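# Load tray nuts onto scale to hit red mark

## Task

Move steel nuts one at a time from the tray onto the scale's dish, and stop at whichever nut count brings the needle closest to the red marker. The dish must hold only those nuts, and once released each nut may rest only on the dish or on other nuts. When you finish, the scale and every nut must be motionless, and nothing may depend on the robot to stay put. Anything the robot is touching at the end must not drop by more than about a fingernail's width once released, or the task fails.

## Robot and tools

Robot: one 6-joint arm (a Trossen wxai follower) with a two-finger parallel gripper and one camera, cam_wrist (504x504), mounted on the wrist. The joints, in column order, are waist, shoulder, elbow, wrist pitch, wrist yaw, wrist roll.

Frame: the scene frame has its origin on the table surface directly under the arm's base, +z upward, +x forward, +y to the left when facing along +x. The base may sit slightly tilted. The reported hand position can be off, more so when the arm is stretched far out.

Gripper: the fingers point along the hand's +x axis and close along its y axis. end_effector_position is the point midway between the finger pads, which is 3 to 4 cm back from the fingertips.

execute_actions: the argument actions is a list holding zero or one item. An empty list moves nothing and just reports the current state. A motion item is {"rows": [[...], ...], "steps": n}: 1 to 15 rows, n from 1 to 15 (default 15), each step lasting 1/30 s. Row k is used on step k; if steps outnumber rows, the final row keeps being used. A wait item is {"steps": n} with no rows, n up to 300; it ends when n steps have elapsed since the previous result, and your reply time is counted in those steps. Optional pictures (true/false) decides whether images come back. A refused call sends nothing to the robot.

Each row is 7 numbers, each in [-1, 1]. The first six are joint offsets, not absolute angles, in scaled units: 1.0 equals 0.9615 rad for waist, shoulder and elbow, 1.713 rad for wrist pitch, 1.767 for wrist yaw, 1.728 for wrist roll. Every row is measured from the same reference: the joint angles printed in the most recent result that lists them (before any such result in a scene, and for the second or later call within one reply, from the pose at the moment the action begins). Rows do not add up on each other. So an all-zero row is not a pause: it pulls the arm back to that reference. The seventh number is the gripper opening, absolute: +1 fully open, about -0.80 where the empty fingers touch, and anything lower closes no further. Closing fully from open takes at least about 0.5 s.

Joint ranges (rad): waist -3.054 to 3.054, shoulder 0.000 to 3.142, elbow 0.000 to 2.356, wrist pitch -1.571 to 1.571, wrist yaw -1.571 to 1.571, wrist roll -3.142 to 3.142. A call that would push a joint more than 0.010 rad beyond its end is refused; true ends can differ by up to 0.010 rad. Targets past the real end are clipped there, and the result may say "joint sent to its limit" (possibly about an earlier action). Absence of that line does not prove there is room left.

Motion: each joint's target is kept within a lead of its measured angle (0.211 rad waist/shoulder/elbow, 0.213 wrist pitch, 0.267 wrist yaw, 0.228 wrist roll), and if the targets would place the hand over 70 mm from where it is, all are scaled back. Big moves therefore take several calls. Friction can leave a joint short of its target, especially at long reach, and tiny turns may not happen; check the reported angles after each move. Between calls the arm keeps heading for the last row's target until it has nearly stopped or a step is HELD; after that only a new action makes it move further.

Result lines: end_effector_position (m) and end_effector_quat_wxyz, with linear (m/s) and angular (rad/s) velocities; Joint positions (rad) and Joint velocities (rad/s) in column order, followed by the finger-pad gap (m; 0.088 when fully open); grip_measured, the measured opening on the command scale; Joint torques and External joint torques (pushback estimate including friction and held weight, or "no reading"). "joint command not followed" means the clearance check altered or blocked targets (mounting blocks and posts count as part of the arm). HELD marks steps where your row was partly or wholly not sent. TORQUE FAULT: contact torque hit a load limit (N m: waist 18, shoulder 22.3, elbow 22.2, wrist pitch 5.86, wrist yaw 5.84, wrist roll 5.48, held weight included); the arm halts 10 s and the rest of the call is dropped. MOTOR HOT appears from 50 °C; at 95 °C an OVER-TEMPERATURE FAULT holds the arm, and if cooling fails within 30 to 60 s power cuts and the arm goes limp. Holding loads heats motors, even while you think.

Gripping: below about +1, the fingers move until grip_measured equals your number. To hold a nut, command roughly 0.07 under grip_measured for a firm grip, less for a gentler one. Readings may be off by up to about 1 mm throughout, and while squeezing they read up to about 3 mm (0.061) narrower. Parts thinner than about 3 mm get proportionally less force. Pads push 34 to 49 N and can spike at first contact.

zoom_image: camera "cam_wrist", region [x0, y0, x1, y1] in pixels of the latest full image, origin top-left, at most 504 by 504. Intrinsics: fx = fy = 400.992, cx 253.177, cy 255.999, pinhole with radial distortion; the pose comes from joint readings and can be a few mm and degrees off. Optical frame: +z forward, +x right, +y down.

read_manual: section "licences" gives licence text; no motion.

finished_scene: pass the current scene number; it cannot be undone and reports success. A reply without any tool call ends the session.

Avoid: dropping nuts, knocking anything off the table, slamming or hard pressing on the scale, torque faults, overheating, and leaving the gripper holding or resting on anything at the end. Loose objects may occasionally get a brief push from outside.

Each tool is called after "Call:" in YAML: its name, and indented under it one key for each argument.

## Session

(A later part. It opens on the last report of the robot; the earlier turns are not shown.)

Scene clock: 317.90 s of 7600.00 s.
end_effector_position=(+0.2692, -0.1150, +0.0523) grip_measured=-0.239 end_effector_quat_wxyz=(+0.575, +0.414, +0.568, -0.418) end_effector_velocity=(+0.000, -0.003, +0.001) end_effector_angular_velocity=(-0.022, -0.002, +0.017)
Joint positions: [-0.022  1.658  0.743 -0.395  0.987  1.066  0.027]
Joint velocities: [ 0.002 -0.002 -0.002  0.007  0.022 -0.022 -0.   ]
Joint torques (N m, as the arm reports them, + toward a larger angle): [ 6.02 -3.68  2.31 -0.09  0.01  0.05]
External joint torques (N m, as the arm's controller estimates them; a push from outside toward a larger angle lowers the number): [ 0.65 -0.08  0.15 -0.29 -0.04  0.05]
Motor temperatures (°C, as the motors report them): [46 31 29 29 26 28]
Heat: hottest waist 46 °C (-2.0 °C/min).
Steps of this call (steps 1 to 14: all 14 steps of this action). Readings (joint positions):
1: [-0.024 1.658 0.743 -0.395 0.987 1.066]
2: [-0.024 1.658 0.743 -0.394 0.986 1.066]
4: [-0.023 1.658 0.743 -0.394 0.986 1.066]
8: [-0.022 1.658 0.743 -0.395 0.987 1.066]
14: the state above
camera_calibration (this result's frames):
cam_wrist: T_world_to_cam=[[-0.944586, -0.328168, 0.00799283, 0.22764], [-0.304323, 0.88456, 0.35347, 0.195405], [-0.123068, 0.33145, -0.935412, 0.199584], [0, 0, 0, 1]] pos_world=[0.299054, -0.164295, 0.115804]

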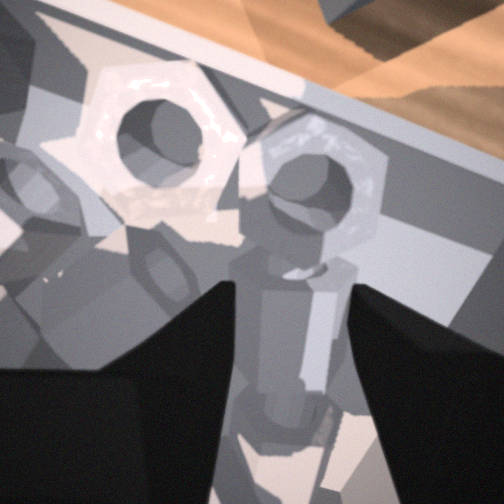

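Call:
execute_actions:
  actions:
    - {"rows":[[0.033,0,0.022,-0.045,0,0.033,-0.35],[0.033,0,0.022,-0.045,0,0.033,-0.35],[0.066,-0.01,0.045,-0.09,0,0.066,-0.35],[0.066,-0.01,0.045,-0.09,0,0.066,-0.35],[0.1,-0.015,0.07,-0.135,0,0.1,-0.35],[0.135,-0.015,0.095,-0.18,0,0.13,-0.35],[0.17,-0.015,0.12,-0.225,0,0.13,-0.35],[0.21,-0.01,0.15,-0.27,0,0.13,-0.35],[0.25,0,0.18,-0.32,0,0.1,-0.35],[0.29,0.01,0.21,-0.38,0,0.05,-0.35],[0.33,0.03,0.25,-0.38,-0.01,0,-0.35],[0.38,0.06,0.28,-0.38,-0.02,-0.05,-0.35],[0.43,0.1,0.31,-0.38,-0.03,-0.1,-0.35],[0.48,0.15,0.34,-0.38,-0.04,-0.13,-0.35],[0.638,0.741,0.518,-0.38,-0.068,-0.132,-0.35]]}
  pictures: false

Call:
execute_actions:
  actions:
    - {"steps":27}

Call:
execute_actions:
  actions:
    - {"rows":[[-0.035,0.005,-0.03,0.04,0,-0.025,-0.35],[-0.035,0.005,-0.03,0.04,0,-0.025,-0.35],[-0.035,0.005,-0.03,0.04,0,-0.025,-0.35],[-0.07,0.012,-0.06,0.08,0.015,-0.05,-0.35],[-0.07,0.012,-0.06,0.08,0.015,-0.05,-0.35],[-0.07,0.012,-0.06,0.08,0.015,-0.05,-0.35],[-0.106,0.02,-0.093,0.128,0.028,-0.082,-0.35]]}

Scene clock: 336.83 s of 7600.00 s.
end_effector_position=(+0.2990, -0.0825, +0.1520) grip_measured=-0.266 end_effector_quat_wxyz=(+0.686, +0.268, +0.643, -0.211) end_effector_velocity=(+0.209, +0.325, +0.299) end_effector_angular_velocity=(+0.423, -0.566, +2.145)
Joint positions: [ 0.331  1.732  1.01  -0.955  0.952  0.999  0.026]
Joint velocities: [ 1.155  1.009  1.067 -0.623 -0.564 -1.004  0.   ]
Joint torques (N m, as the arm reports them, + toward a larger angle): [ 6.87 -0.33  4.12  0.46 -0.25 -0.06]
External joint torques (N m, as the arm's controller estimates them; a push from outside toward a larger angle lowers the number): [ 1.09  1.04  0.66 -0.21 -0.26 -0.01]
Motor temperatures (°C, as the motors report them): [45 31 29 28 26 28]
Heat: hottest waist 45 °C (-3.0 °C/min).
Steps of this call (steps 1 to 15: the robot went on to your last target; steps 16 to 553: nothing new was sent; steps 554 to 568: all 15 steps of this action). Readings (joint positions):
554: [-0.018 1.658 0.746 -0.407 0.987 1.076]
555: [-0.013 1.658 0.750 -0.423 0.987 1.086]
557: [0.006 1.658 0.762 -0.475 0.987 1.124]
561: [0.081 1.656 0.813 -0.650 0.987 1.226]
568: the state above

Scene clock: 337.73 s of 7600.00 s.
end_effector_position=(+0.2896, +0.0777, +0.1500) grip_measured=-0.266 end_effector_quat_wxyz=(+0.707, -0.004, +0.707, -0.001) end_effector_velocity=(-0.004, -0.003, -0.005) end_effector_angular_velocity=(-0.023, +0.017, +0.031)
Joint positions: [ 0.59   2.362  1.235 -1.043  0.866  0.84   0.026]
Joint velocities: [-0.007  0.012 -0.002 -0.022  0.007 -0.007 -0.   ]
Joint torques (N m, as the arm reports them, + toward a larger angle): [ 8.99 -3.93  4.25 -0.12  0.09 -0.05]
External joint torques (N m, as the arm's controller estimates them; a push from outside toward a larger angle lowers the number): [ 1.65  0.89  0.54 -0.3   0.04 -0.05]
Motor temperatures (°C, as the motors report them): [45 31 29 28 26 28]
Heat: hottest waist 45 °C (-3.0 °C/min).
Steps of this call (steps 1 to 27: the robot went on to your last target). Readings (joint positions):
1: [0.368 1.767 1.046 -0.968 0.936 0.971]
2: [0.405 1.806 1.082 -0.978 0.924 0.947]
4: [0.476 1.889 1.146 -1.003 0.907 0.906]
8: [0.567 2.068 1.218 -1.027 0.883 0.862]
27: the state above
camera_calibration (this result's frames):
cam_wrist: T_world_to_cam=[[0.0277805, -0.999489, 0.0158224, 0.0787449], [-0.931369, -0.0201324, 0.363519, 0.24702], [-0.363015, -0.0248352, -0.931452, 0.326201], [0, 0, 0, 1]] pos_world=[0.346295, 0.091779, 0.212798]

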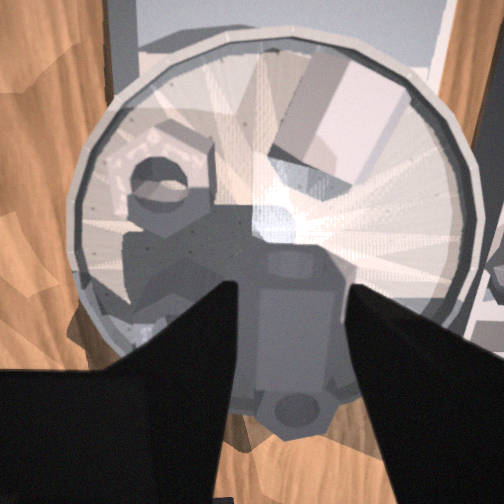

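Scene clock: 338.23 s of 7600.00 s.
end_effector_position=(+0.2919, +0.0791, +0.1114) grip_measured=-0.266 end_effector_quat_wxyz=(+0.706, +0.002, +0.708, +0.001) end_effector_velocity=(+0.012, +0.005, -0.002) end_effector_angular_velocity=(+0.006, -0.062, -0.003)
Joint positions: [ 0.493  2.375  1.154 -0.838  0.907  0.708  0.026]
Joint velocities: [-0.002  0.002 -0.007  0.095  0.037 -0.066 -0.   ]
Joint torques (N m, as the arm reports them, + toward a larger angle): [ 8.35 -4.15  2.8   0.32  0.2  -0.05]
External joint torques (N m, as the arm's controller estimates them; a push from outside toward a larger angle lowers the number): [ 0.94  0.7  -0.47  0.12  0.16 -0.05]
Motor temperatures (°C, as the motors report them): [45 31 29 28 26 28]
Heat: hottest waist 45 °C (-3.0 °C/min).
Steps of this call (steps 1 to 15: all 15 steps of this action). Readings (joint positions):
1: [0.588 2.362 1.233 -1.036 0.866 0.832]
2: [0.584 2.362 1.229 -1.020 0.866 0.824]
4: [0.571 2.362 1.219 -0.989 0.867 0.806]
8: [0.527 2.366 1.183 -0.901 0.890 0.751]
15: the state above
camera_calibration (this result's frames):
cam_wrist: T_world_to_cam=[[0.0218978, -0.999747, 0.00512267, 0.0835912], [-0.930658, -0.0185121, 0.365421, 0.262696], [-0.365234, -0.0127694, -0.930828, 0.290704], [0, 0, 0, 1]] pos_world=[0.348824, 0.0921452, 0.174173]

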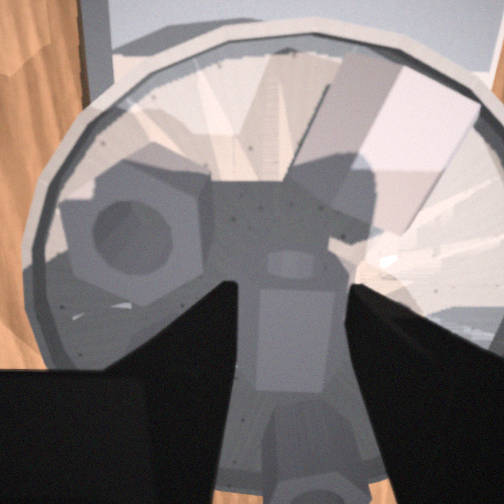

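Call:
execute_actions:
  actions:
    - {"rows":[[-0.008,0,-0.01,0.012,0,0,-0.35],[-0.008,0,-0.01,0.012,0,0,-0.35],[-0.008,0,-0.01,0.012,0,0,-0.08],[-0.008,0,-0.01,0.012,0,0,-0.08],[-0.008,0,-0.01,0.012,0,0,-0.08],[-0.008,0,-0.01,0.012,0,0,-0.08],[-0.008,0,-0.01,0.012,0,0,-0.08],[0.04,-0.01,0.03,-0.05,0,0.03,-0.08],[0.08,-0.015,0.065,-0.1,0,0.06,-0.08],[0.08,-0.015,0.065,-0.1,0,0.06,-0.08],[0.08,-0.015,0.065,-0.1,0,0.06,-0.08],[0.08,-0.015,0.065,-0.1,0,0.06,-0.08],[0.08,-0.15,0.065,-0.1,0,0.06,-0.08],[0.08,-0.3,0.065,-0.1,0,0.06,-0.08],[-0.12,-0.441,0.09,-0.1,0.052,0.518,0.15]]}
  pictures: false

Call:
execute_actions:
  actions:
    - {"steps":22}
  pictures: false

Call:
execute_actions:
  actions:
    - {"rows":[[-0.203,0,-0.082,0.092,0,0,0.15]]}
  pictures: false

Call:
execute_actions:
  actions:
    - {"steps":6}

Scene clock: 359.03 s of 7600.00 s.
end_effector_position=(+0.2994, +0.0626, +0.1494) grip_measured=-0.056 end_effector_quat_wxyz=(+0.721, +0.021, +0.692, -0.019) end_effector_velocity=(+0.177, -0.274, +0.118) end_effector_angular_velocity=(+0.260, -0.326, -2.058)
Joint positions: [ 0.561  2.294  1.195 -0.984  0.905  0.818  0.036]
Joint velocities: [-0.315 -1.033  0.037 -0.139  0.256  1.165  0.089]
Joint torques (N m, as the arm reports them, + toward a larger angle): [ 1.49 -7.01  5.95  0.33  0.64  0.2 ]
External joint torques (N m, as the arm's controller estimates them; a push from outside toward a larger angle lowers the number): [-0.39 -3.97  1.65 -0.1   0.23  0.22]
Motor temperatures (°C, as the motors report them): [48 31 29 29 26 28]
Heat: hottest waist 48 °C (+1.0 °C/min).
Steps of this call (steps 1 to 30: the robot went on to your last target; steps 31 to 609: nothing new was sent; steps 610 to 624: all 15 steps of this action). Readings (joint positions):
610: [0.493 2.375 1.151 -0.827 0.910 0.701]
611: [0.493 2.375 1.151 -0.825 0.910 0.701]
613: [0.493 2.375 1.151 -0.823 0.910 0.703]
617: [0.495 2.375 1.153 -0.834 0.910 0.714]
624: the state above

Scene clock: 359.77 s of 7600.00 s.
end_effector_position=(+0.3515, -0.0566, +0.1683) grip_measured=+0.147 end_effector_quat_wxyz=(+0.610, +0.433, +0.547, -0.375) end_effector_velocity=(-0.002, -0.002, -0.001) end_effector_angular_velocity=(+0.017, +0.012, -0.096)
Joint positions: [ 0.384  1.956  1.244 -1.006  0.993  1.588  0.046]
Joint velocities: [-0.007 -0.007 -0.002 -0.007 -0.007  0.095 -0.   ]
Joint torques (N m, as the arm reports them, + toward a larger angle): [ 7.89 -4.39  3.18 -0.02  0.25  0.11]
External joint torques (N m, as the arm's controller estimates them; a push from outside toward a larger angle lowers the number): [ 0.55 -0.76 -0.33 -0.36  0.17  0.12]
Motor temperatures (°C, as the motors report them): [48 31 29 29 26 28]
Heat: hottest waist 48 °C (+1.0 °C/min).
Steps of this call (steps 1 to 22: the robot went on to your last target). Readings (joint positions):
1: [0.543 2.257 1.201 -0.985 0.920 0.856]
2: [0.517 2.219 1.211 -0.985 0.936 0.895]
4: [0.461 2.139 1.225 -0.991 0.958 0.981]
8: [0.396 2.002 1.240 -1.002 0.987 1.190]
22: the state above

Scene clock: 360.27 s of 7600.00 s.
end_effector_position=(+0.3429, -0.0781, +0.1069) grip_measured=+0.148 end_effector_quat_wxyz=(+0.544, +0.457, +0.541, -0.450) end_effector_velocity=(-0.003, +0.000, -0.006) end_effector_angular_velocity=(+0.006, +0.012, -0.023)
Joint positions: [ 0.197  1.953  1.173 -0.854  0.993  1.589  0.046]
Joint velocities: [-0.017 -0.002 -0.017  0.022 -0.007  0.007 -0.   ]
Joint torques (N m, as the arm reports them, + toward a larger angle): [ 7.69 -3.92  2.59  0.34  0.1   0.02]
External joint torques (N m, as the arm's controller estimates them; a push from outside toward a larger angle lowers the number): [ 0.41  0.27 -0.31  0.17  0.03  0.02]
Motor temperatures (°C, as the motors report them): [48 31 29 29 26 28]
Heat: hottest waist 48 °C (+1.0 °C/min).
Steps of this call (steps 1 to 15: all 15 steps of this action). Readings (joint positions):
1: [0.373 1.955 1.235 -0.981 0.993 1.589]
2: [0.344 1.953 1.223 -0.946 0.993 1.589]
4: [0.269 1.953 1.202 -0.907 0.993 1.589]
8: [0.199 1.953 1.178 -0.871 0.993 1.589]
15: the state above

Scene clock: 360.47 s of 7600.00 s.
end_effector_position=(+0.3426, -0.0784, +0.1060) grip_measured=+0.148 end_effector_quat_wxyz=(+0.543, +0.457, +0.541, -0.451) end_effector_velocity=(-0.001, -0.002, -0.003) end_effector_angular_velocity=(-0.008, +0.003, -0.013)
Joint positions: [ 0.194  1.953  1.172 -0.852  0.993  1.589  0.046]
Joint velocities: [-0.007 -0.002 -0.007  0.007  0.007  0.007 -0.   ]
Joint torques (N m, as the arm reports them, + toward a larger angle): [ 8.01 -3.92  2.14  0.22  0.08  0.  ]
External joint torques (N m, as the arm's controller estimates them; a push from outside toward a larger angle lowers the number): [ 0.58  0.31 -0.8   0.04  0.02  0.  ]
Motor temperatures (°C, as the motors report them): [48 31 29 29 26 28]
Heat: hottest waist 48 °C (+1.0 °C/min).
Steps of this call (steps 1 to 6: the robot went on to your last target). Readings (joint positions):
1: [0.196 1.953 1.173 -0.853 0.993 1.589]
2: [0.196 1.953 1.172 -0.853 0.993 1.589]
4: [0.195 1.953 1.172 -0.852 0.993 1.589]
6: the state above
camera_calibration (this result's frames):
cam_wrist: T_world_to_cam=[[-0.980087, -0.19857, -0.000113114, 0.331704], [-0.184807, 0.911945, 0.366337, 0.126188], [-0.0726406, 0.359063, -0.930482, 0.23111], [0, 0, 0, 1]] pos_world=[0.365207, -0.132193, 0.168854]

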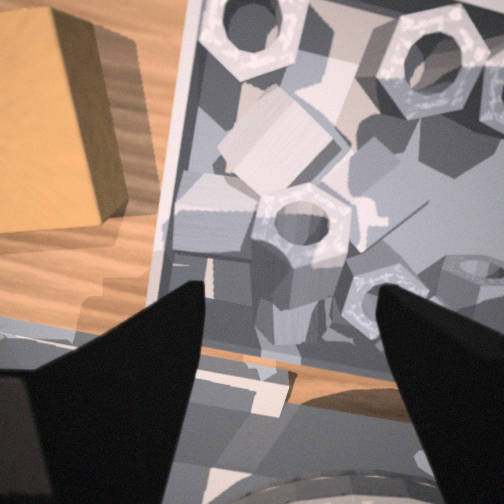

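Call:
execute_actions:
  actions:
    - {"rows":[[-0.02,-0.039,-0.014,0.001,0,0.04,0.0],[-0.02,-0.039,-0.014,0.001,0,0.04,0.0],[-0.02,-0.039,-0.014,0.001,0,0.04,0.0],[-0.02,-0.039,-0.014,0.001,0,0.04,0.0],[-0.05,-0.03,-0.039,0.043,0,0.01,0],[-0.05,-0.03,-0.039,0.043,0,0.01,0],[-0.05,-0.03,-0.039,0.043,0,0.01,0],[-0.08,-0.02,-0.063,0.085,0,-0.02,0],[-0.08,-0.02,-0.063,0.085,0,-0.02,0],[-0.08,-0.02,-0.063,0.085,0,-0.02,0],[-0.111,-0.01,-0.088,0.127,0,-0.052,0]]}
  pictures: false

Call:
execute_actions:
  actions:
    - {"steps":9}

Call:
execute_actions:
  actions:
    - {"rows":[[0,0,0,0,0,0,-0.38]],"steps":14}

Scene clock: 376.97 s of 7600.00 s.
end_effector_position=(+0.3408, -0.0881, +0.0759) grip_measured=+0.005 end_effector_quat_wxyz=(+0.519, +0.482, +0.519, -0.478) end_effector_velocity=(-0.020, +0.002, -0.056) end_effector_angular_velocity=(-0.019, +0.070, +0.047)
Joint positions: [ 0.102  1.933  1.103 -0.668  0.993  1.524  0.039]
Joint velocities: [-0.134  0.037 -0.115  0.227  0.007 -0.183 -0.001]
Joint torques (N m, as the arm reports them, + toward a larger angle): [ 8.36 -3.82  2.56  0.26  0.06 -0.04]
External joint torques (N m, as the arm's controller estimates them; a push from outside toward a larger angle lowers the number): [ 0.73  0.75 -0.16  0.06  0.01 -0.04]
Motor temperatures (°C, as the motors report them): [49 31 29 29 26 28]
Heat: hottest waist 49 °C (+3.0 °C/min).
Steps of this call (steps 1 to 15: the robot went on to your last target; steps 16 to 480: nothing new was sent; steps 481 to 495: all 15 steps of this action). Readings (joint positions):
481: [0.194 1.950 1.171 -0.850 0.993 1.600]
482: [0.191 1.946 1.169 -0.850 0.993 1.614]
484: [0.186 1.936 1.166 -0.850 0.993 1.632]
488: [0.162 1.927 1.148 -0.792 0.993 1.609]
495: the state above

Scene clock: 377.27 s of 7600.00 s.
end_effector_position=(+0.3413, -0.0875, +0.0725) grip_measured=+0.003 end_effector_quat_wxyz=(+0.521, +0.482, +0.519, -0.477) end_effector_velocity=(-0.005, -0.001, -0.004) end_effector_angular_velocity=(+0.006, +0.017, +0.026)
Joint positions: [ 0.094  1.935  1.094 -0.639  0.993  1.503  0.039]
Joint velocities: [-0.012 -0.002 -0.007 -0.007 -0.007 -0.022 -0.   ]
Joint torques (N m, as the arm reports them, + toward a larger angle): [ 7.96 -3.45  2.12  0.17  0.08 -0.06]
External joint torques (N m, as the arm's controller estimates them; a push from outside toward a larger angle lowers the number): [ 0.76  1.   -0.46  0.    0.02 -0.06]
Motor temperatures (°C, as the motors report them): [49 31 29 29 26 28]
Heat: hottest waist 49 °C (+3.0 °C/min).
Steps of this call (steps 1 to 9: the robot went on to your last target). Readings (joint positions):
1: [0.099 1.934 1.100 -0.661 0.993 1.518]
2: [0.097 1.935 1.098 -0.655 0.993 1.514]
4: [0.096 1.935 1.096 -0.647 0.993 1.509]
8: [0.095 1.935 1.095 -0.640 0.993 1.504]
9: the state above
camera_calibration (this result's frames):
cam_wrist: T_world_to_cam=[[-0.9947, -0.102813, 0.000886837, 0.341926], [-0.0953644, 0.925795, 0.3658, 0.117266], [-0.0384299, 0.363777, -0.930693, 0.19183], [0, 0, 0, 1]] pos_world=[0.358669, -0.143193, 0.135335]

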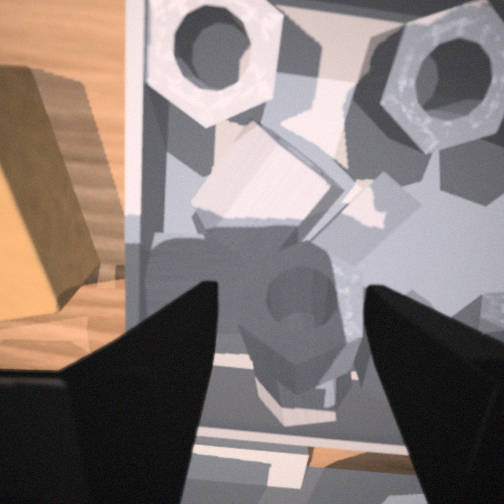

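Scene clock: 377.73 s of 7600.00 s.
end_effector_position=(+0.3409, -0.0875, +0.0725) grip_measured=-0.257 end_effector_quat_wxyz=(+0.521, +0.481, +0.519, -0.477) end_effector_velocity=(-0.002, +0.004, -0.001) end_effector_angular_velocity=(+0.022, +0.009, +0.016)
Joint positions: [ 0.094  1.935  1.094 -0.641  0.994  1.503  0.026]
Joint velocities: [-0.002  0.002 -0.002 -0.007 -0.022 -0.007 -0.   ]
Joint torques (N m, as the arm reports them, + toward a larger angle): [ 8.57 -4.63  2.8   0.21  0.02  0.04]
External joint torques (N m, as the arm's controller estimates them; a push from outside toward a larger angle lowers the number): [ 1.33 -0.28  0.26  0.04 -0.03  0.04]
Motor temperatures (°C, as the motors report them): [49 31 29 29 26 28]
Heat: hottest waist 49 °C (+3.0 °C/min).
Steps of this call (steps 1 to 14: all 14 steps of this action). Readings (joint positions):
1: [0.094 1.935 1.094 -0.639 0.993 1.503]
2: [0.094 1.935 1.094 -0.639 0.993 1.503]
4: [0.094 1.935 1.094 -0.641 0.994 1.503]
8: [0.094 1.935 1.094 -0.641 0.994 1.503]
14: the state above
camera_calibration (this result's frames):
cam_wrist: T_world_to_cam=[[-0.994459, -0.105098, 0.00219299, 0.341142], [-0.0970431, 0.925864, 0.365183, 0.11792], [-0.0404103, 0.362947, -0.930933, 0.192415], [0, 0, 0, 1]] pos_world=[0.358471, -0.143161, 0.135315]

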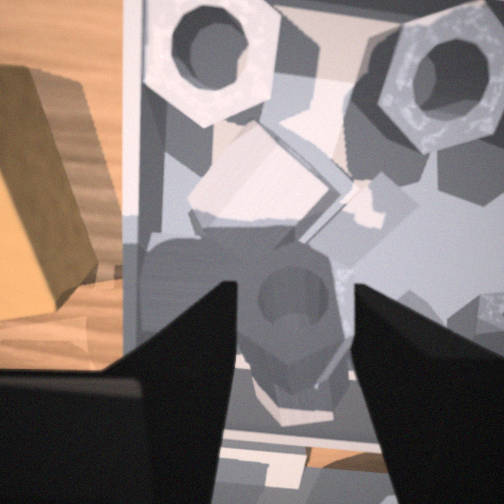

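Call:
execute_actions:
  actions:
    - {"rows":[[0.027,0,0.02,-0.04,0,0.03,-0.38],[0.027,0,0.02,-0.04,0,0.03,-0.38],[0.055,-0.01,0.04,-0.075,0,0.06,-0.38],[0.055,-0.01,0.04,-0.075,0,0.06,-0.38],[0.085,-0.015,0.06,-0.11,0,0.09,-0.38],[0.12,-0.015,0.08,-0.15,0,0.09,-0.38],[0.16,-0.01,0.09,-0.2,0,0.05,-0.38],[0.2,0,0.09,-0.23,0,0,-0.38],[0.25,0,0.09,-0.23,-0.01,-0.1,-0.38],[0.3,0,0.09,-0.23,-0.02,-0.2,-0.38],[0.35,0,0.09,-0.23,-0.03,-0.29,-0.38],[0.4,0,0.07,-0.23,-0.03,-0.29,-0.38],[0.45,0,0.05,-0.23,-0.04,-0.29,-0.38],[0.482,0.263,-0.013,-0.229,-0.063,-0.29,-0.38]]}
  pictures: false

Call:
execute_actions:
  actions:
    - {"steps":20}

Call:
execute_actions:
  actions:
    - {"rows":[[-0.03,0,-0.027,0.035,0,-0.025,-0.38],[-0.03,0,-0.027,0.035,0,-0.025,-0.38],[-0.03,0,-0.027,0.035,0,-0.025,-0.38],[-0.065,0.005,-0.057,0.075,0.012,-0.05,-0.38],[-0.065,0.005,-0.057,0.075,0.012,-0.05,-0.38],[-0.065,0.005,-0.057,0.075,0.012,-0.05,-0.38],[-0.098,0.01,-0.088,0.118,0.025,-0.08,-0.38]]}

Scene clock: 394.43 s of 7600.00 s.
end_effector_position=(+0.3252, -0.0262, +0.1697) grip_measured=-0.257 end_effector_quat_wxyz=(+0.684, +0.291, +0.627, -0.233) end_effector_velocity=(-0.116, +0.374, +0.082) end_effector_angular_velocity=(-0.184, -0.187, +2.516)
Joint positions: [ 0.451  1.973  1.156 -0.999  0.948  1.248  0.026]
Joint velocities: [ 0.886  0.823 -0.134 -0.066 -0.256 -1.194  0.   ]
Joint torques (N m, as the arm reports them, + toward a larger angle): [ 6.01  1.59  0.44 -0.32 -0.48 -0.03]
External joint torques (N m, as the arm's controller estimates them; a push from outside toward a larger angle lowers the number): [ 0.66  3.42 -1.54 -0.42 -0.44 -0.03]
Motor temperatures (°C, as the motors report them): [50 32 29 29 26 28]
Heat: hottest waist 50 °C (+5.0 °C/min). Fold the arm in close to its base before you think long.
MOTOR HOT: a motor reached 50 °C. Now the hottest motor, joint 1 (waist), reports 50 °C. The temperature limit of the motors' drives, at which the controller stops the arm, is 95 °C. To cool a motor, set the load down, stop pushing, or move to a pose that needs little force.
Steps of this call (steps 1 to 15: the robot went on to your last target; steps 16 to 486: nothing new was sent; steps 487 to 501: all 15 steps of this action). Readings (joint positions):
487: [0.096 1.935 1.095 -0.650 0.994 1.511]
488: [0.099 1.935 1.098 -0.663 0.994 1.521]
490: [0.114 1.935 1.109 -0.706 0.994 1.554]
494: [0.182 1.935 1.148 -0.862 0.994 1.583]
501: the state above

Scene clock: 395.10 s of 7600.00 s.
end_effector_position=(+0.2736, +0.0355, +0.1502) grip_measured=-0.257 end_effector_quat_wxyz=(+0.705, +0.072, +0.701, -0.076) end_effector_velocity=(-0.009, +0.002, -0.001) end_effector_angular_velocity=(+0.011, +0.038, +0.048)
Joint positions: [ 0.556  2.181  1.083 -1.031  0.888  1.006  0.026]
Joint velocities: [ 0.002  0.002 -0.007 -0.022 -0.037 -0.022 -0.   ]
Joint torques (N m, as the arm reports them, + toward a larger angle): [ 8.44 -3.1   3.74 -0.18 -0.11  0.02]
External joint torques (N m, as the arm's controller estimates them; a push from outside toward a larger angle lowers the number): [ 1.72  0.78  0.17 -0.37 -0.15  0.02]
Motor temperatures (°C, as the motors report them): [50 32 29 29 26 28]
Heat: hottest waist 50 °C (+5.1 °C/min). Fold the arm in close to its base before you think long.
MOTOR HOT: still on. Now the hottest motor, joint 1 (waist), reports 50 °C; a drive's own limit is 95 °C.
Steps of this call (steps 1 to 20: the robot went on to your last target). Readings (joint positions):
1: [0.477 2.006 1.150 -1.002 0.938 1.205]
2: [0.498 2.045 1.140 -1.008 0.925 1.161]
4: [0.527 2.117 1.111 -1.019 0.899 1.093]
8: [0.546 2.172 1.083 -1.029 0.888 1.034]
20: the state above
camera_calibration (this result's frames):
cam_wrist: T_world_to_cam=[[-0.185898, -0.982468, 0.0141002, 0.0950524], [-0.916813, 0.178601, 0.357149, 0.22115], [-0.353405, 0.0534661, -0.933941, 0.314463], [0, 0, 0, 1]] pos_world=[0.331557, 0.037075, 0.213367]

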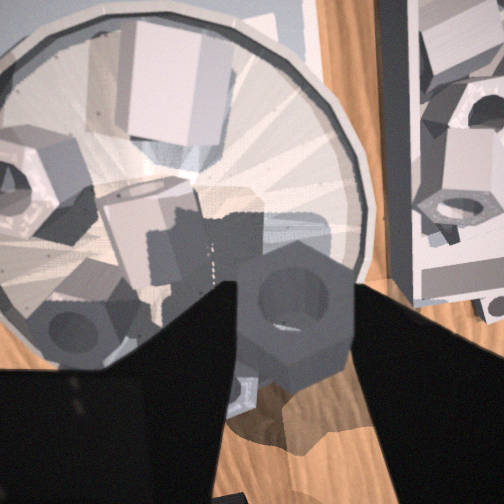

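Scene clock: 395.60 s of 7600.00 s.
end_effector_position=(+0.2752, +0.0361, +0.1178) grip_measured=-0.257 end_effector_quat_wxyz=(+0.705, +0.077, +0.701, -0.075) end_effector_velocity=(+0.005, +0.002, -0.005) end_effector_angular_velocity=(+0.004, -0.032, +0.011)
Joint positions: [ 0.466  2.185  1.006 -0.842  0.924  0.877  0.026]
Joint velocities: [-0.012 -0.002 -0.022  0.081  0.022 -0.066  0.   ]
Joint torques (N m, as the arm reports them, + toward a larger angle): [ 7.62 -3.56  2.71  0.27  0.28  0.02]
External joint torques (N m, as the arm's controller estimates them; a push from outside toward a larger angle lowers the number): [ 0.83  0.45 -0.52  0.05  0.24  0.02]
Motor temperatures (°C, as the motors report them): [50 32 29 29 26 28]
Heat: hottest waist 50 °C (+5.0 °C/min). Fold the arm in close to its base before you think long.
MOTOR HOT: still on. Now the hottest motor, joint 1 (waist), reports 50 °C; a drive's own limit is 95 °C.
Steps of this call (steps 1 to 15: all 15 steps of this action). Readings (joint positions):
1: [0.554 2.181 1.080 -1.024 0.888 0.997]
2: [0.550 2.181 1.077 -1.011 0.888 0.989]
4: [0.538 2.181 1.067 -0.982 0.888 0.970]
8: [0.498 2.181 1.033 -0.901 0.907 0.918]
15: the state above
camera_calibration (this result's frames):
cam_wrist: T_world_to_cam=[[-0.190877, -0.981599, 0.00538296, 0.0987621], [-0.915768, 0.180045, 0.3591, 0.233485], [-0.353462, 0.0636146, -0.933283, 0.284342], [0, 0, 0, 1]] pos_world=[0.333173, 0.0368186, 0.180995]

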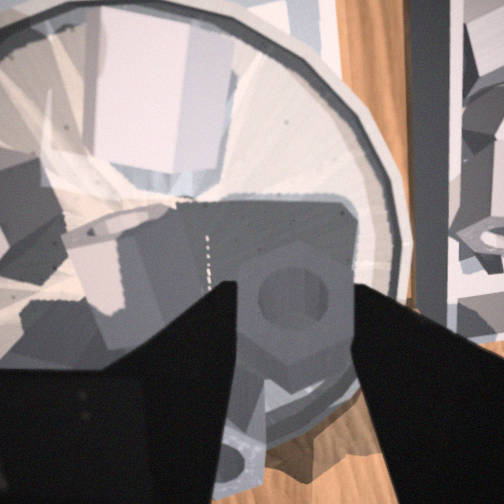

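Call:
execute_actions:
  actions:
    - {"rows":[[-0.004,0.008,-0.04,0.028,0,0,-0.38]],"steps":12}
  pictures: false

Scene clock: 401.40 s of 7600.00 s.
end_effector_position=(+0.2736, +0.0380, +0.1147) grip_measured=-0.257 end_effector_quat_wxyz=(+0.710, +0.080, +0.695, -0.079) end_effector_velocity=(+0.000, +0.003, +0.000) end_effector_angular_velocity=(+0.012, -0.006, -0.005)
Joint positions: [ 0.468  2.185  0.981 -0.798  0.938  0.873  0.026]
Joint velocities: [ 0.002 -0.002 -0.007  0.022 -0.007 -0.007 -0.   ]
Joint torques (N m, as the arm reports them, + toward a larger angle): [ 7.26 -3.04  1.9   0.42 -0.4   0.08]
External joint torques (N m, as the arm's controller estimates them; a push from outside toward a larger angle lowers the number): [ 0.5   0.88 -1.35  0.19 -0.45  0.08]
Motor temperatures (°C, as the motors report them): [50 32 29 29 26 28]
Heat: hottest waist 50 °C (+4.0 °C/min). Fold the arm in close to its base before you think long.
MOTOR HOT: still on. Now the hottest motor, joint 1 (waist), reports 50 °C; a drive's own limit is 95 °C.
Steps of this call (steps 1 to 15: the robot went on to your last target; steps 16 to 162: nothing new was sent; steps 163 to 174: all 12 steps of this action). Readings (joint positions):
163: [0.465 2.185 1.000 -0.824 0.928 0.869]
164: [0.465 2.185 0.995 -0.817 0.929 0.869]
166: [0.466 2.185 0.988 -0.808 0.934 0.870]
170: [0.468 2.185 0.983 -0.801 0.937 0.872]
174: the state above

Call:
execute_actions:
  actions:
    - {"rows":[[0,0,0,0,0,0,-0.08],[0,0,0,0,0,0,-0.08],[0,0,0,0,0,0,-0.08],[0,0,0,0,0,0,-0.08],[0,0,0,0,0,0,-0.08],[0,0,0,0,0,0,-0.08],[0.04,-0.01,0.03,-0.05,0,0.03,-0.08],[0.08,-0.015,0.065,-0.1,0,0.06,-0.08],[0.08,-0.015,0.065,-0.1,0,0.06,-0.08],[0.08,-0.015,0.065,-0.1,0,0.06,-0.08],[0.08,-0.015,0.065,-0.1,0,0.06,-0.08],[0.08,-0.15,0.065,-0.1,0,0.06,-0.08],[0.08,-0.3,0.03,-0.1,0,0.06,-0.08],[-0.1,-0.33,0,-0.1,0.03,-0.05,0.15]]}
  pictures: false

Call:
execute_actions:
  actions:
    - {"steps":15}

Call:
execute_actions:
  actions:
    - {"rows":[[-0.12,0,-0.082,0.1,0,0,0.15]]}

Scene clock: 417.13 s of 7600.00 s.
end_effector_position=(+0.2828, +0.0057, +0.1493) grip_measured=-0.004 end_effector_quat_wxyz=(+0.725, +0.090, +0.677, -0.082) end_effector_velocity=(+0.135, -0.472, -0.015) end_effector_angular_velocity=(+0.025, -0.021, -0.637)
Joint positions: [ 0.505  2.043  1.009 -0.948  0.947  0.895  0.039]
Joint velocities: [-0.974 -1.512 -0.105 -0.154  0.418 -0.901  0.066]
Joint torques (N m, as the arm reports them, + toward a larger angle): [ 4.41 -4.04  2.57 -0.11  0.4   0.02]
External joint torques (N m, as the arm's controller estimates them; a push from outside toward a larger angle lowers the number): [-0.64  0.03 -1.37 -0.38  0.2   0.01]
Motor temperatures (°C, as the motors report them): [49 31 28 29 27 28]
Heat: hottest waist 49 °C (+2.0 °C/min). Fold the arm in close to its base before you think long.
MOTOR HOT: still on. Now the hottest motor, joint 1 (waist), reports 49 °C; a drive's own limit is 95 °C.
Steps of this call (steps 1 to 15: the robot went on to your last target; steps 16 to 457: nothing new was sent; steps 458 to 472: all 15 steps of this action). Readings (joint positions):
458: [0.468 2.184 0.980 -0.797 0.939 0.874]
459: [0.469 2.184 0.980 -0.797 0.939 0.874]
461: [0.470 2.184 0.980 -0.797 0.940 0.874]
465: [0.482 2.184 0.993 -0.847 0.940 0.903]
472: the state above

Scene clock: 417.63 s of 7600.00 s.
end_effector_position=(+0.2881, -0.0502, +0.1404) grip_measured=+0.145 end_effector_quat_wxyz=(+0.714, +0.111, +0.682, -0.110) end_effector_velocity=(-0.003, -0.008, -0.001) end_effector_angular_velocity=(+0.005, +0.017, +0.011)
Joint positions: [ 0.378  1.874  0.988 -0.967  0.985  0.791  0.046]
Joint velocities: [-0.017 -0.027 -0.002 -0.022 -0.007 -0.022  0.001]
Joint torques (N m, as the arm reports them, + toward a larger angle): [ 7.06 -3.59  3.18 -0.08  0.21 -0.07]
External joint torques (N m, as the arm's controller estimates them; a push from outside toward a larger angle lowers the number): [ 0.78 -0.52 -0.08 -0.32  0.16 -0.07]
Motor temperatures (°C, as the motors report them): [49 31 28 29 27 28]
Heat: hottest waist 49 °C (+2.0 °C/min). Fold the arm in close to its base before you think long.
MOTOR HOT: still on. Now the hottest motor, joint 1 (waist), reports 49 °C; a drive's own limit is 95 °C.
Steps of this call (steps 1 to 15: the robot went on to your last target). Readings (joint positions):
1: [0.471 1.995 1.008 -0.953 0.961 0.870]
2: [0.439 1.956 1.007 -0.956 0.972 0.851]
4: [0.398 1.906 1.006 -0.961 0.983 0.825]
8: [0.383 1.885 0.992 -0.966 0.984 0.801]
15: the state above
camera_calibration (this result's frames):
cam_wrist: T_world_to_cam=[[-0.286852, -0.957973, 0.00196312, 0.0456741], [-0.907163, 0.272295, 0.320797, 0.26022], [-0.30785, 0.0902405, -0.947146, 0.305611], [0, 0, 0, 1]] pos_world=[0.343246, -0.0546807, 0.20589]

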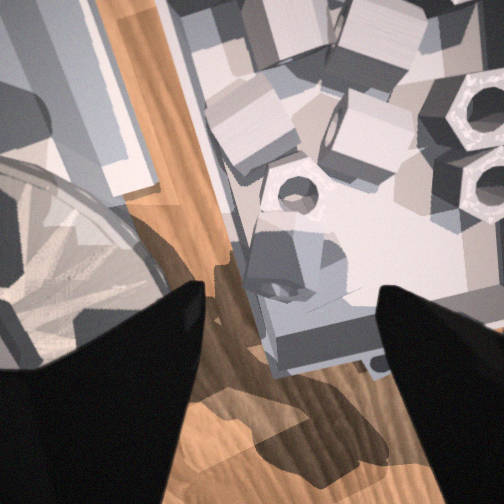

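Scene clock: 418.13 s of 7600.00 s.
end_effector_position=(+0.2825, -0.0531, +0.1064) grip_measured=+0.148 end_effector_quat_wxyz=(+0.690, +0.159, +0.688, -0.157) end_effector_velocity=(-0.003, -0.003, -0.007) end_effector_angular_velocity=(-0.008, +0.012, -0.025)
Joint positions: [ 0.269  1.871  0.916 -0.801  0.986  0.79   0.046]
Joint velocities: [-0.022 -0.002 -0.017  0.022  0.007  0.007  0.   ]
Joint torques (N m, as the arm reports them, + toward a larger angle): [ 6.73 -3.15  2.47  0.3   0.02  0.06]
External joint torques (N m, as the arm's controller estimates them; a push from outside toward a larger angle lowers the number): [ 0.48  0.24 -0.43  0.11 -0.02  0.06]
Motor temperatures (°C, as the motors report them): [49 31 28 29 26 28]
Heat: hottest waist 49 °C (+1.0 °C/min). Fold the arm in close to its base before you think long.
MOTOR HOT: still on. Now the hottest motor, joint 1 (waist), reports 49 °C; a drive's own limit is 95 °C.
Steps of this call (steps 1 to 15: all 15 steps of this action). Readings (joint positions):
1: [0.371 1.873 0.978 -0.939 0.986 0.790]
2: [0.351 1.871 0.965 -0.901 0.986 0.790]
4: [0.307 1.871 0.943 -0.860 0.986 0.790]
8: [0.274 1.871 0.922 -0.819 0.986 0.790]
15: the state above
camera_calibration (this result's frames):
cam_wrist: T_world_to_cam=[[-0.415657, -0.909507, 0.00504357, 0.0800601], [-0.847367, 0.389261, 0.361173, 0.251881], [-0.330453, 0.14585, -0.932485, 0.279741], [0, 0, 0, 1]] pos_world=[0.339154, -0.0660324, 0.169478]

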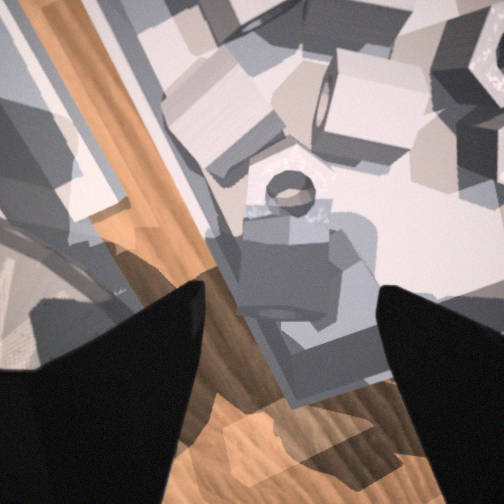

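Call:
execute_actions:
  actions:
    - {"rows":[[-0.027,0,-0.024,0.035,0,-0.026,0],[-0.027,0,-0.024,0.035,0,-0.026,0],[-0.027,0,-0.024,0.035,0,-0.026,0],[-0.054,0,-0.046,0.07,0,-0.053,0],[-0.054,0,-0.046,0.07,0,-0.053,0],[-0.054,0,-0.046,0.07,0,-0.053,0],[-0.08,0,-0.068,0.105,0.005,-0.08,0],[-0.08,0,-0.068,0.105,0.005,-0.08,0],[-0.08,0,-0.068,0.105,0.005,-0.08,0],[-0.108,0,-0.09,0.14,0.007,-0.105,0]]}
  pictures: false

Call:
execute_actions:
  actions:
    - {"steps":8}

Call:
execute_actions:
  actions:
    - {"rows":[[0,0,0,0,0,0,-0.38]],"steps":14}

Scene clock: 429.13 s of 7600.00 s.
end_effector_position=(+0.2813, -0.0538, +0.0769) grip_measured=+0.005 end_effector_quat_wxyz=(+0.689, +0.163, +0.688, -0.157) end_effector_velocity=(-0.006, +0.000, -0.021) end_effector_angular_velocity=(+0.009, +0.007, +0.042)
Joint positions: [ 0.177  1.871  0.842 -0.585  0.992  0.626  0.039]
Joint velocities: [-0.066 -0.002 -0.066  0.154 -0.007 -0.154 -0.001]
Joint torques (N m, as the arm reports them, + toward a larger angle): [ 6.91 -3.55  2.52  0.25  0.18 -0.03]
External joint torques (N m, as the arm's controller estimates them; a push from outside toward a larger angle lowers the number): [ 0.5   0.03 -0.02  0.03  0.16 -0.02]
Motor temperatures (°C, as the motors report them): [48 31 28 29 26 28]
Heat: hottest waist 48 °C (+0.0 °C/min). Fold the arm in close to its base before you think long.
MOTOR HOT: still on. Now the hottest motor, joint 1 (waist), reports 48 °C; a drive's own limit is 95 °C.
Steps of this call (steps 1 to 15: the robot went on to your last target; steps 16 to 315: nothing new was sent; steps 316 to 330: all 15 steps of this action). Readings (joint positions):
316: [0.266 1.871 0.913 -0.787 0.986 0.783]
317: [0.263 1.871 0.910 -0.776 0.986 0.774]
319: [0.253 1.871 0.902 -0.750 0.986 0.753]
323: [0.223 1.871 0.877 -0.681 0.986 0.699]
330: the state above

Scene clock: 429.40 s of 7600.00 s.
end_effector_position=(+0.2817, -0.0538, +0.0752) grip_measured=+0.003 end_effector_quat_wxyz=(+0.690, +0.163, +0.687, -0.157) end_effector_velocity=(-0.004, +0.001, -0.001) end_effector_angular_velocity=(+0.020, +0.013, +0.039)
Joint positions: [ 0.171  1.871  0.836 -0.566  0.993  0.612  0.039]
Joint velocities: [-0.007 -0.007 -0.007 -0.007 -0.022 -0.037 -0.   ]
Joint torques (N m, as the arm reports them, + toward a larger angle): [ 6.76 -3.74  2.26  0.26  0.19 -0.09]
External joint torques (N m, as the arm's controller estimates them; a push from outside toward a larger angle lowers the number): [ 0.54 -0.19 -0.17  0.07  0.17 -0.09]
Motor temperatures (°C, as the motors report them): [48 31 28 29 26 28]
Heat: hottest waist 48 °C (+0.0 °C/min). Fold the arm in close to its base before you think long.
MOTOR HOT: still on. Now the hottest motor, joint 1 (waist), reports 48 °C; a drive's own limit is 95 °C.
Steps of this call (steps 1 to 8: the robot went on to your last target). Readings (joint positions):
1: [0.175 1.871 0.840 -0.580 0.992 0.622]
2: [0.174 1.871 0.839 -0.576 0.992 0.619]
4: [0.173 1.871 0.837 -0.571 0.992 0.616]
8: the state above
camera_calibration (this result's frames):
cam_wrist: T_world_to_cam=[[-0.420489, -0.907298, -0.000161505, 0.0810817], [-0.846286, 0.392149, 0.360582, 0.262695], [-0.327092, 0.151757, -0.932728, 0.249839], [0, 0, 0, 1]] pos_world=[0.33813, -0.0673653, 0.138322]

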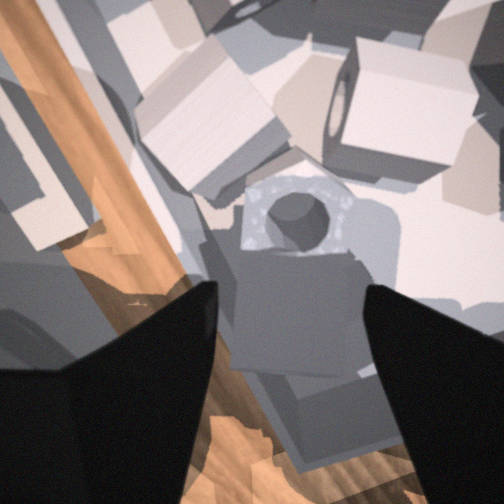

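Scene clock: 429.87 s of 7600.00 s.
end_effector_position=(+0.2817, -0.0537, +0.0753) grip_measured=-0.295 end_effector_quat_wxyz=(+0.690, +0.163, +0.687, -0.157) end_effector_velocity=(-0.006, +0.000, -0.001) end_effector_angular_velocity=(+0.005, +0.017, +0.029)
Joint positions: [ 0.172  1.871  0.836 -0.566  0.993  0.612  0.025]
Joint velocities: [-0.002 -0.002 -0.007 -0.022 -0.007 -0.007 -0.   ]
Joint torques (N m, as the arm reports them, + toward a larger angle): [ 7.23 -3.59  2.63  0.07  0.06  0.  ]
External joint torques (N m, as the arm's controller estimates them; a push from outside toward a larger angle lowers the number): [ 1.01 -0.08  0.23 -0.11  0.04  0.  ]
Motor temperatures (°C, as the motors report them): [48 31 28 29 26 28]
Heat: hottest waist 48 °C (+0.0 °C/min). Fold the arm in close to its base before you think long.
MOTOR HOT: still on. Now the hottest motor, joint 1 (waist), reports 48 °C; a drive's own limit is 95 °C.
Steps of this call (steps 1 to 14: all 14 steps of this action). Readings (joint positions):
1: [0.171 1.871 0.836 -0.566 0.993 0.612]
2: [0.171 1.871 0.836 -0.566 0.993 0.612]
4: [0.172 1.871 0.836 -0.566 0.993 0.612]
8: [0.172 1.871 0.836 -0.566 0.993 0.612]
14: the state above
camera_calibration (this result's frames):
cam_wrist: T_world_to_cam=[[-0.420114, -0.907471, -0.000496318, 0.0811472], [-0.846678, 0.391773, 0.360071, 0.26271], [-0.32656, 0.151691, -0.932925, 0.249804], [0, 0, 0, 1]] pos_world=[0.338097, -0.0671767, 0.138494]

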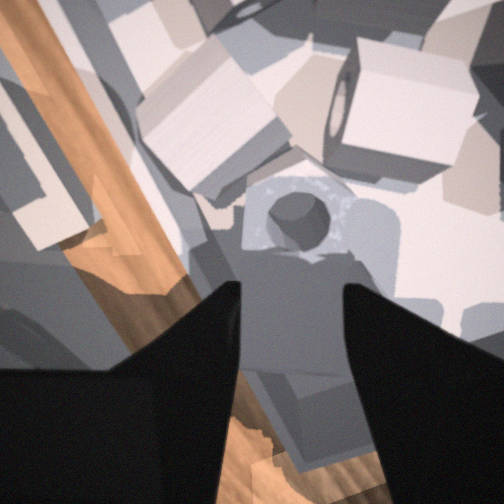

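Call:
execute_actions:
  actions:
    - {"rows":[[0,0,0,0,0,0,-0.12],[0,0,0,0,0,0,-0.12],[0,0,0,0,0,0,-0.12],[0,0,0,0,0,0,-0.12],[-0.012,-0.016,-0.04,0.022,0,-0.01,-0.12]]}
  pictures: false

Call:
execute_actions:
  actions:
    - {"rows":[[0,0,0,0,0,0,-0.39]],"steps":10}
  pictures: false

Scene clock: 439.67 s of 7600.00 s.
end_effector_position=(+0.2767, -0.0526, +0.0725) grip_measured=-0.127 end_effector_quat_wxyz=(+0.691, +0.163, +0.686, -0.157) end_effector_velocity=(-0.002, +0.002, -0.003) end_effector_angular_velocity=(+0.022, +0.004, +0.001)
Joint positions: [ 0.167  1.861  0.805 -0.532  0.993  0.598  0.033]
Joint velocities: [-0.012 -0.007 -0.012  0.022 -0.022 -0.022  0.002]
Joint torques (N m, as the arm reports them, + toward a larger angle): [ 6.42 -4.21  1.94  0.21  0.08 -0.06]
External joint torques (N m, as the arm's controller estimates them; a push from outside toward a larger angle lowers the number): [ 0.4  -0.81 -0.38  0.01  0.06 -0.06]
Motor temperatures (°C, as the motors report them): [48 31 28 29 26 28]
Heat: hottest waist 48 °C (-1.0 °C/min). Fold the arm in close to its base before you think long.
MOTOR HOT: still on. Now the hottest motor, joint 1 (waist), reports 48 °C; a drive's own limit is 95 °C.
Steps of this call (steps 1 to 15: the robot went on to your last target; steps 16 to 279: nothing new was sent; steps 280 to 294: all 15 steps of this action). Readings (joint positions):
280: [0.173 1.871 0.836 -0.566 0.993 0.612]
281: [0.173 1.871 0.836 -0.566 0.993 0.612]
283: [0.173 1.871 0.836 -0.566 0.993 0.612]
287: [0.170 1.864 0.816 -0.544 0.993 0.603]
294: the state above

Scene clock: 440.00 s of 7600.00 s.
end_effector_position=(+0.2768, -0.0524, +0.0728) grip_measured=-0.267 end_effector_quat_wxyz=(+0.692, +0.163, +0.686, -0.156) end_effector_velocity=(-0.001, -0.001, +0.001) end_effector_angular_velocity=(-0.008, +0.001, +0.000)
Joint positions: [ 0.168  1.861  0.805 -0.532  0.992  0.598  0.026]
Joint velocities: [ 0.002 -0.002 -0.002 -0.007  0.007  0.007 -0.   ]
Joint torques (N m, as the arm reports them, + toward a larger angle): [ 6.92 -3.52  2.49  0.07  0.04  0.02]
External joint torques (N m, as the arm's controller estimates them; a push from outside toward a larger angle lowers the number): [ 0.79 -0.04  0.04 -0.14  0.01  0.02]
Motor temperatures (°C, as the motors report them): [48 31 28 29 26 28]
Heat: hottest waist 48 °C (-1.0 °C/min). Fold the arm in close to its base before you think long.
MOTOR HOT: still on. Now the hottest motor, joint 1 (waist), reports 48 °C; a drive's own limit is 95 °C.
Steps of this call (steps 1 to 10: all 10 steps of this action). Readings (joint positions):
1: [0.168 1.861 0.805 -0.532 0.992 0.598]
2: [0.168 1.861 0.805 -0.532 0.992 0.598]
4: [0.168 1.861 0.805 -0.532 0.992 0.598]
8: [0.168 1.861 0.805 -0.532 0.992 0.598]
10: the state above

Call:
execute_actions:
  actions:
    - {"rows":[[0.03,0,0.025,-0.04,0,0.03,-0.39],[0.03,0,0.025,-0.04,0,0.03,-0.39],[0.065,0,0.05,-0.09,0,0.06,-0.39],[0.065,0,0.05,-0.09,0,0.06,-0.39],[0.1,0,0.075,-0.13,0,0.09,-0.39],[0.13,0,0.1,-0.17,0,0.09,-0.39],[0.16,0,0.13,-0.21,0,0.09,-0.39],[0.2,0,0.16,-0.25,0,0.09,-0.39],[0.24,0,0.19,-0.3,-0.01,0.09,-0.39],[0.28,0.02,0.23,-0.36,-0.02,0.09,-0.39],[0.32,0.05,0.27,-0.36,-0.03,0.09,-0.39],[0.36,0.1,0.3,-0.36,-0.03,0.09,-0.39],[0.384,0.381,0.484,-0.362,-0.057,0.094,-0.39]]}
  pictures: false

Call:
execute_actions:
  actions:
    - {"steps":20}

Scene clock: 452.67 s of 7600.00 s.
end_effector_position=(+0.3057, -0.0172, +0.1677) grip_measured=-0.267 end_effector_quat_wxyz=(+0.726, +0.062, +0.684, -0.041) end_effector_velocity=(+0.201, +0.353, +0.156) end_effector_angular_velocity=(+0.196, -0.082, +0.690)
Joint positions: [ 0.48   2.002  1.13  -1.067  0.933  0.75   0.026]
Joint velocities: [ 0.637  1.458  1.389 -0.418 -0.388  0.066 -0.   ]
Joint torques (N m, as the arm reports them, + toward a larger angle): [ 7.02 -2.37  2.87 -0.59 -0.18  0.13]
External joint torques (N m, as the arm's controller estimates them; a push from outside toward a larger angle lowers the number): [ 1.12  0.35  0.69 -0.44 -0.17  0.14]
Motor temperatures (°C, as the motors report them): [48 31 29 29 26 28]
Heat: hottest waist 48 °C (-2.0 °C/min). Fold the arm in close to its base before you think long.
MOTOR HOT: still on. Now the hottest motor, joint 1 (waist), reports 48 °C; a drive's own limit is 95 °C.
Steps of this call (steps 1 to 15: the robot went on to your last target; steps 16 to 365: nothing new was sent; steps 366 to 380: all 15 steps of this action). Readings (joint positions):
366: [0.171 1.861 0.808 -0.542 0.992 0.607]
367: [0.176 1.861 0.812 -0.556 0.992 0.616]
369: [0.194 1.861 0.824 -0.608 0.992 0.650]
373: [0.266 1.861 0.881 -0.778 0.992 0.717]
380: the state above

Scene clock: 453.33 s of 7600.00 s.
end_effector_position=(+0.3094, +0.0287, +0.1666) grip_measured=-0.267 end_effector_quat_wxyz=(+0.709, -0.004, +0.705, +0.001) end_effector_velocity=(+0.000, +0.003, -0.002) end_effector_angular_velocity=(+0.006, +0.006, -0.011)
Joint positions: [ 0.535  2.22   1.264 -1.149  0.897  0.758  0.026]
Joint velocities: [-0.002  0.007  0.002  0.007 -0.007  0.007 -0.   ]
Joint torques (N m, as the arm reports them, + toward a larger angle): [ 9.1  -3.96  4.36 -0.14 -0.18  0.1 ]
External joint torques (N m, as the arm's controller estimates them; a push from outside toward a larger angle lowers the number): [ 1.66  0.35  0.65 -0.35 -0.22  0.09]
Motor temperatures (°C, as the motors report them): [48 31 29 29 26 28]
Heat: hottest waist 48 °C (-2.0 °C/min). Fold the arm in close to its base before you think long.
MOTOR HOT: still on. Now the hottest motor, joint 1 (waist), reports 48 °C; a drive's own limit is 95 °C.
Steps of this call (steps 1 to 20: the robot went on to your last target). Readings (joint positions):
1: [0.499 2.051 1.170 -1.082 0.924 0.752]
2: [0.513 2.093 1.199 -1.097 0.918 0.753]
4: [0.527 2.154 1.227 -1.120 0.906 0.755]
8: [0.531 2.205 1.245 -1.141 0.898 0.757]
20: the state above
camera_calibration (this result's frames):
cam_wrist: T_world_to_cam=[[0.0306548, -0.999446, 0.0129385, 0.0284727], [-0.933255, -0.0239847, 0.358412, 0.259992], [-0.357904, -0.023062, -0.933474, 0.346366], [0, 0, 0, 1]] pos_world=[0.365732, 0.0426806, 0.229771]

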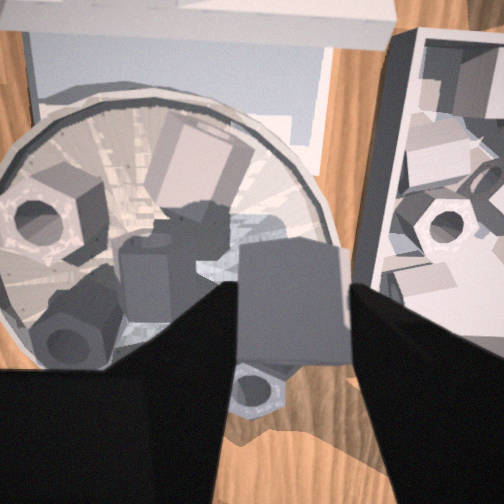

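Call:
execute_actions:
  actions:
    - {"rows":[[0,0,-0.07,0.04,0,0,-0.39],[0,0,-0.07,0.04,0,0,-0.39],[0,0,-0.07,0.04,0,0,-0.39],[-0.035,0,-0.105,0.08,0.007,-0.025,-0.39],[-0.035,0,-0.105,0.08,0.007,-0.025,-0.39],[-0.035,0,-0.105,0.08,0.007,-0.025,-0.39],[-0.07,0,-0.14,0.12,0.014,-0.05,-0.39],[-0.07,0,-0.14,0.12,0.014,-0.05,-0.39],[-0.103,0,-0.176,0.158,0.022,-0.075,-0.39]]}
  pictures: false

Call:
execute_actions:
  actions:
    - {"steps":8}

Scene clock: 462.23 s of 7600.00 s.
end_effector_position=(+0.2954, +0.0340, +0.1198) grip_measured=-0.267 end_effector_quat_wxyz=(+0.703, +0.000, +0.711, +0.000) end_effector_velocity=(-0.000, +0.002, -0.023) end_effector_angular_velocity=(+0.000, -0.025, +0.006)
Joint positions: [ 0.442  2.22   1.108 -0.901  0.927  0.643  0.026]
Joint velocities: [-0.051 -0.002 -0.076  0.168  0.037 -0.11  -0.   ]
Joint torques (N m, as the arm reports them, + toward a larger angle): [ 8.81 -4.51  3.22  0.27  0.21 -0.04]
External joint torques (N m, as the arm's controller estimates them; a push from outside toward a larger angle lowers the number): [ 1.26 -0.01 -0.17  0.05  0.18 -0.04]
Motor temperatures (°C, as the motors report them): [49 31 29 28 26 28]
Heat: hottest waist 49 °C (-1.0 °C/min). Fold the arm in close to its base before you think long.
MOTOR HOT: still on. Now the hottest motor, joint 1 (waist), reports 49 °C; a drive's own limit is 95 °C.
Steps of this call (steps 1 to 15: the robot went on to your last target; steps 16 to 252: nothing new was sent; steps 253 to 267: all 15 steps of this action). Readings (joint positions):
253: [0.535 2.220 1.258 -1.141 0.897 0.758]
254: [0.536 2.220 1.248 -1.126 0.897 0.758]
256: [0.534 2.220 1.224 -1.096 0.897 0.752]
260: [0.506 2.220 1.172 -1.014 0.904 0.712]
267: the state above

Scene clock: 462.50 s of 7600.00 s.
end_effector_position=(+0.2958, +0.0350, +0.1184) grip_measured=-0.267 end_effector_quat_wxyz=(+0.705, +0.000, +0.709, +0.001) end_effector_velocity=(-0.005, -0.002, -0.004) end_effector_angular_velocity=(-0.001, +0.023, +0.029)
Joint positions: [ 0.44   2.22   1.101 -0.883  0.931  0.632  0.026]
Joint velocities: [-0.012 -0.002 -0.012 -0.007 -0.007 -0.022 -0.   ]
Joint torques (N m, as the arm reports them, + toward a larger angle): [ 8.13 -4.39  2.94  0.3   0.2  -0.01]
External joint torques (N m, as the arm's controller estimates them; a push from outside toward a larger angle lowers the number): [ 0.91 -0.16 -0.24  0.11  0.17 -0.01]
Motor temperatures (°C, as the motors report them): [49 31 29 28 26 28]
Heat: hottest waist 49 °C (-1.0 °C/min). Fold the arm in close to its base before you think long.
MOTOR HOT: still on. Now the hottest motor, joint 1 (waist), reports 49 °C; a drive's own limit is 95 °C.
Steps of this call (steps 1 to 8: the robot went on to your last target). Readings (joint positions):
1: [0.441 2.220 1.106 -0.896 0.928 0.640]
2: [0.441 2.220 1.104 -0.892 0.929 0.638]
4: [0.441 2.220 1.103 -0.887 0.930 0.635]
8: the state above
camera_calibration (this result's frames):
cam_wrist: T_world_to_cam=[[0.023604, -0.999697, 0.00691209, 0.0386166], [-0.929841, -0.019414, 0.36745, 0.262505], [-0.367204, -0.0151004, -0.930018, 0.298718], [0, 0, 0, 1]] pos_world=[0.352867, 0.048212, 0.181089]

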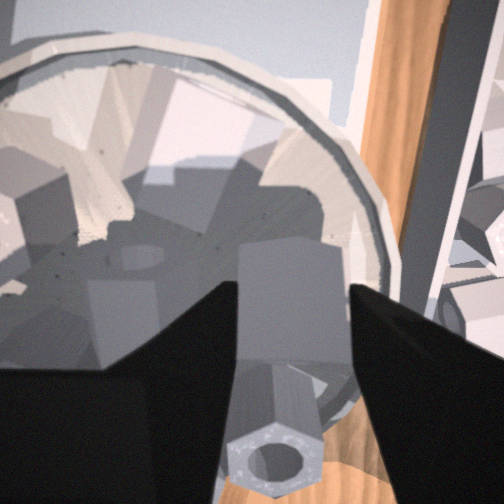

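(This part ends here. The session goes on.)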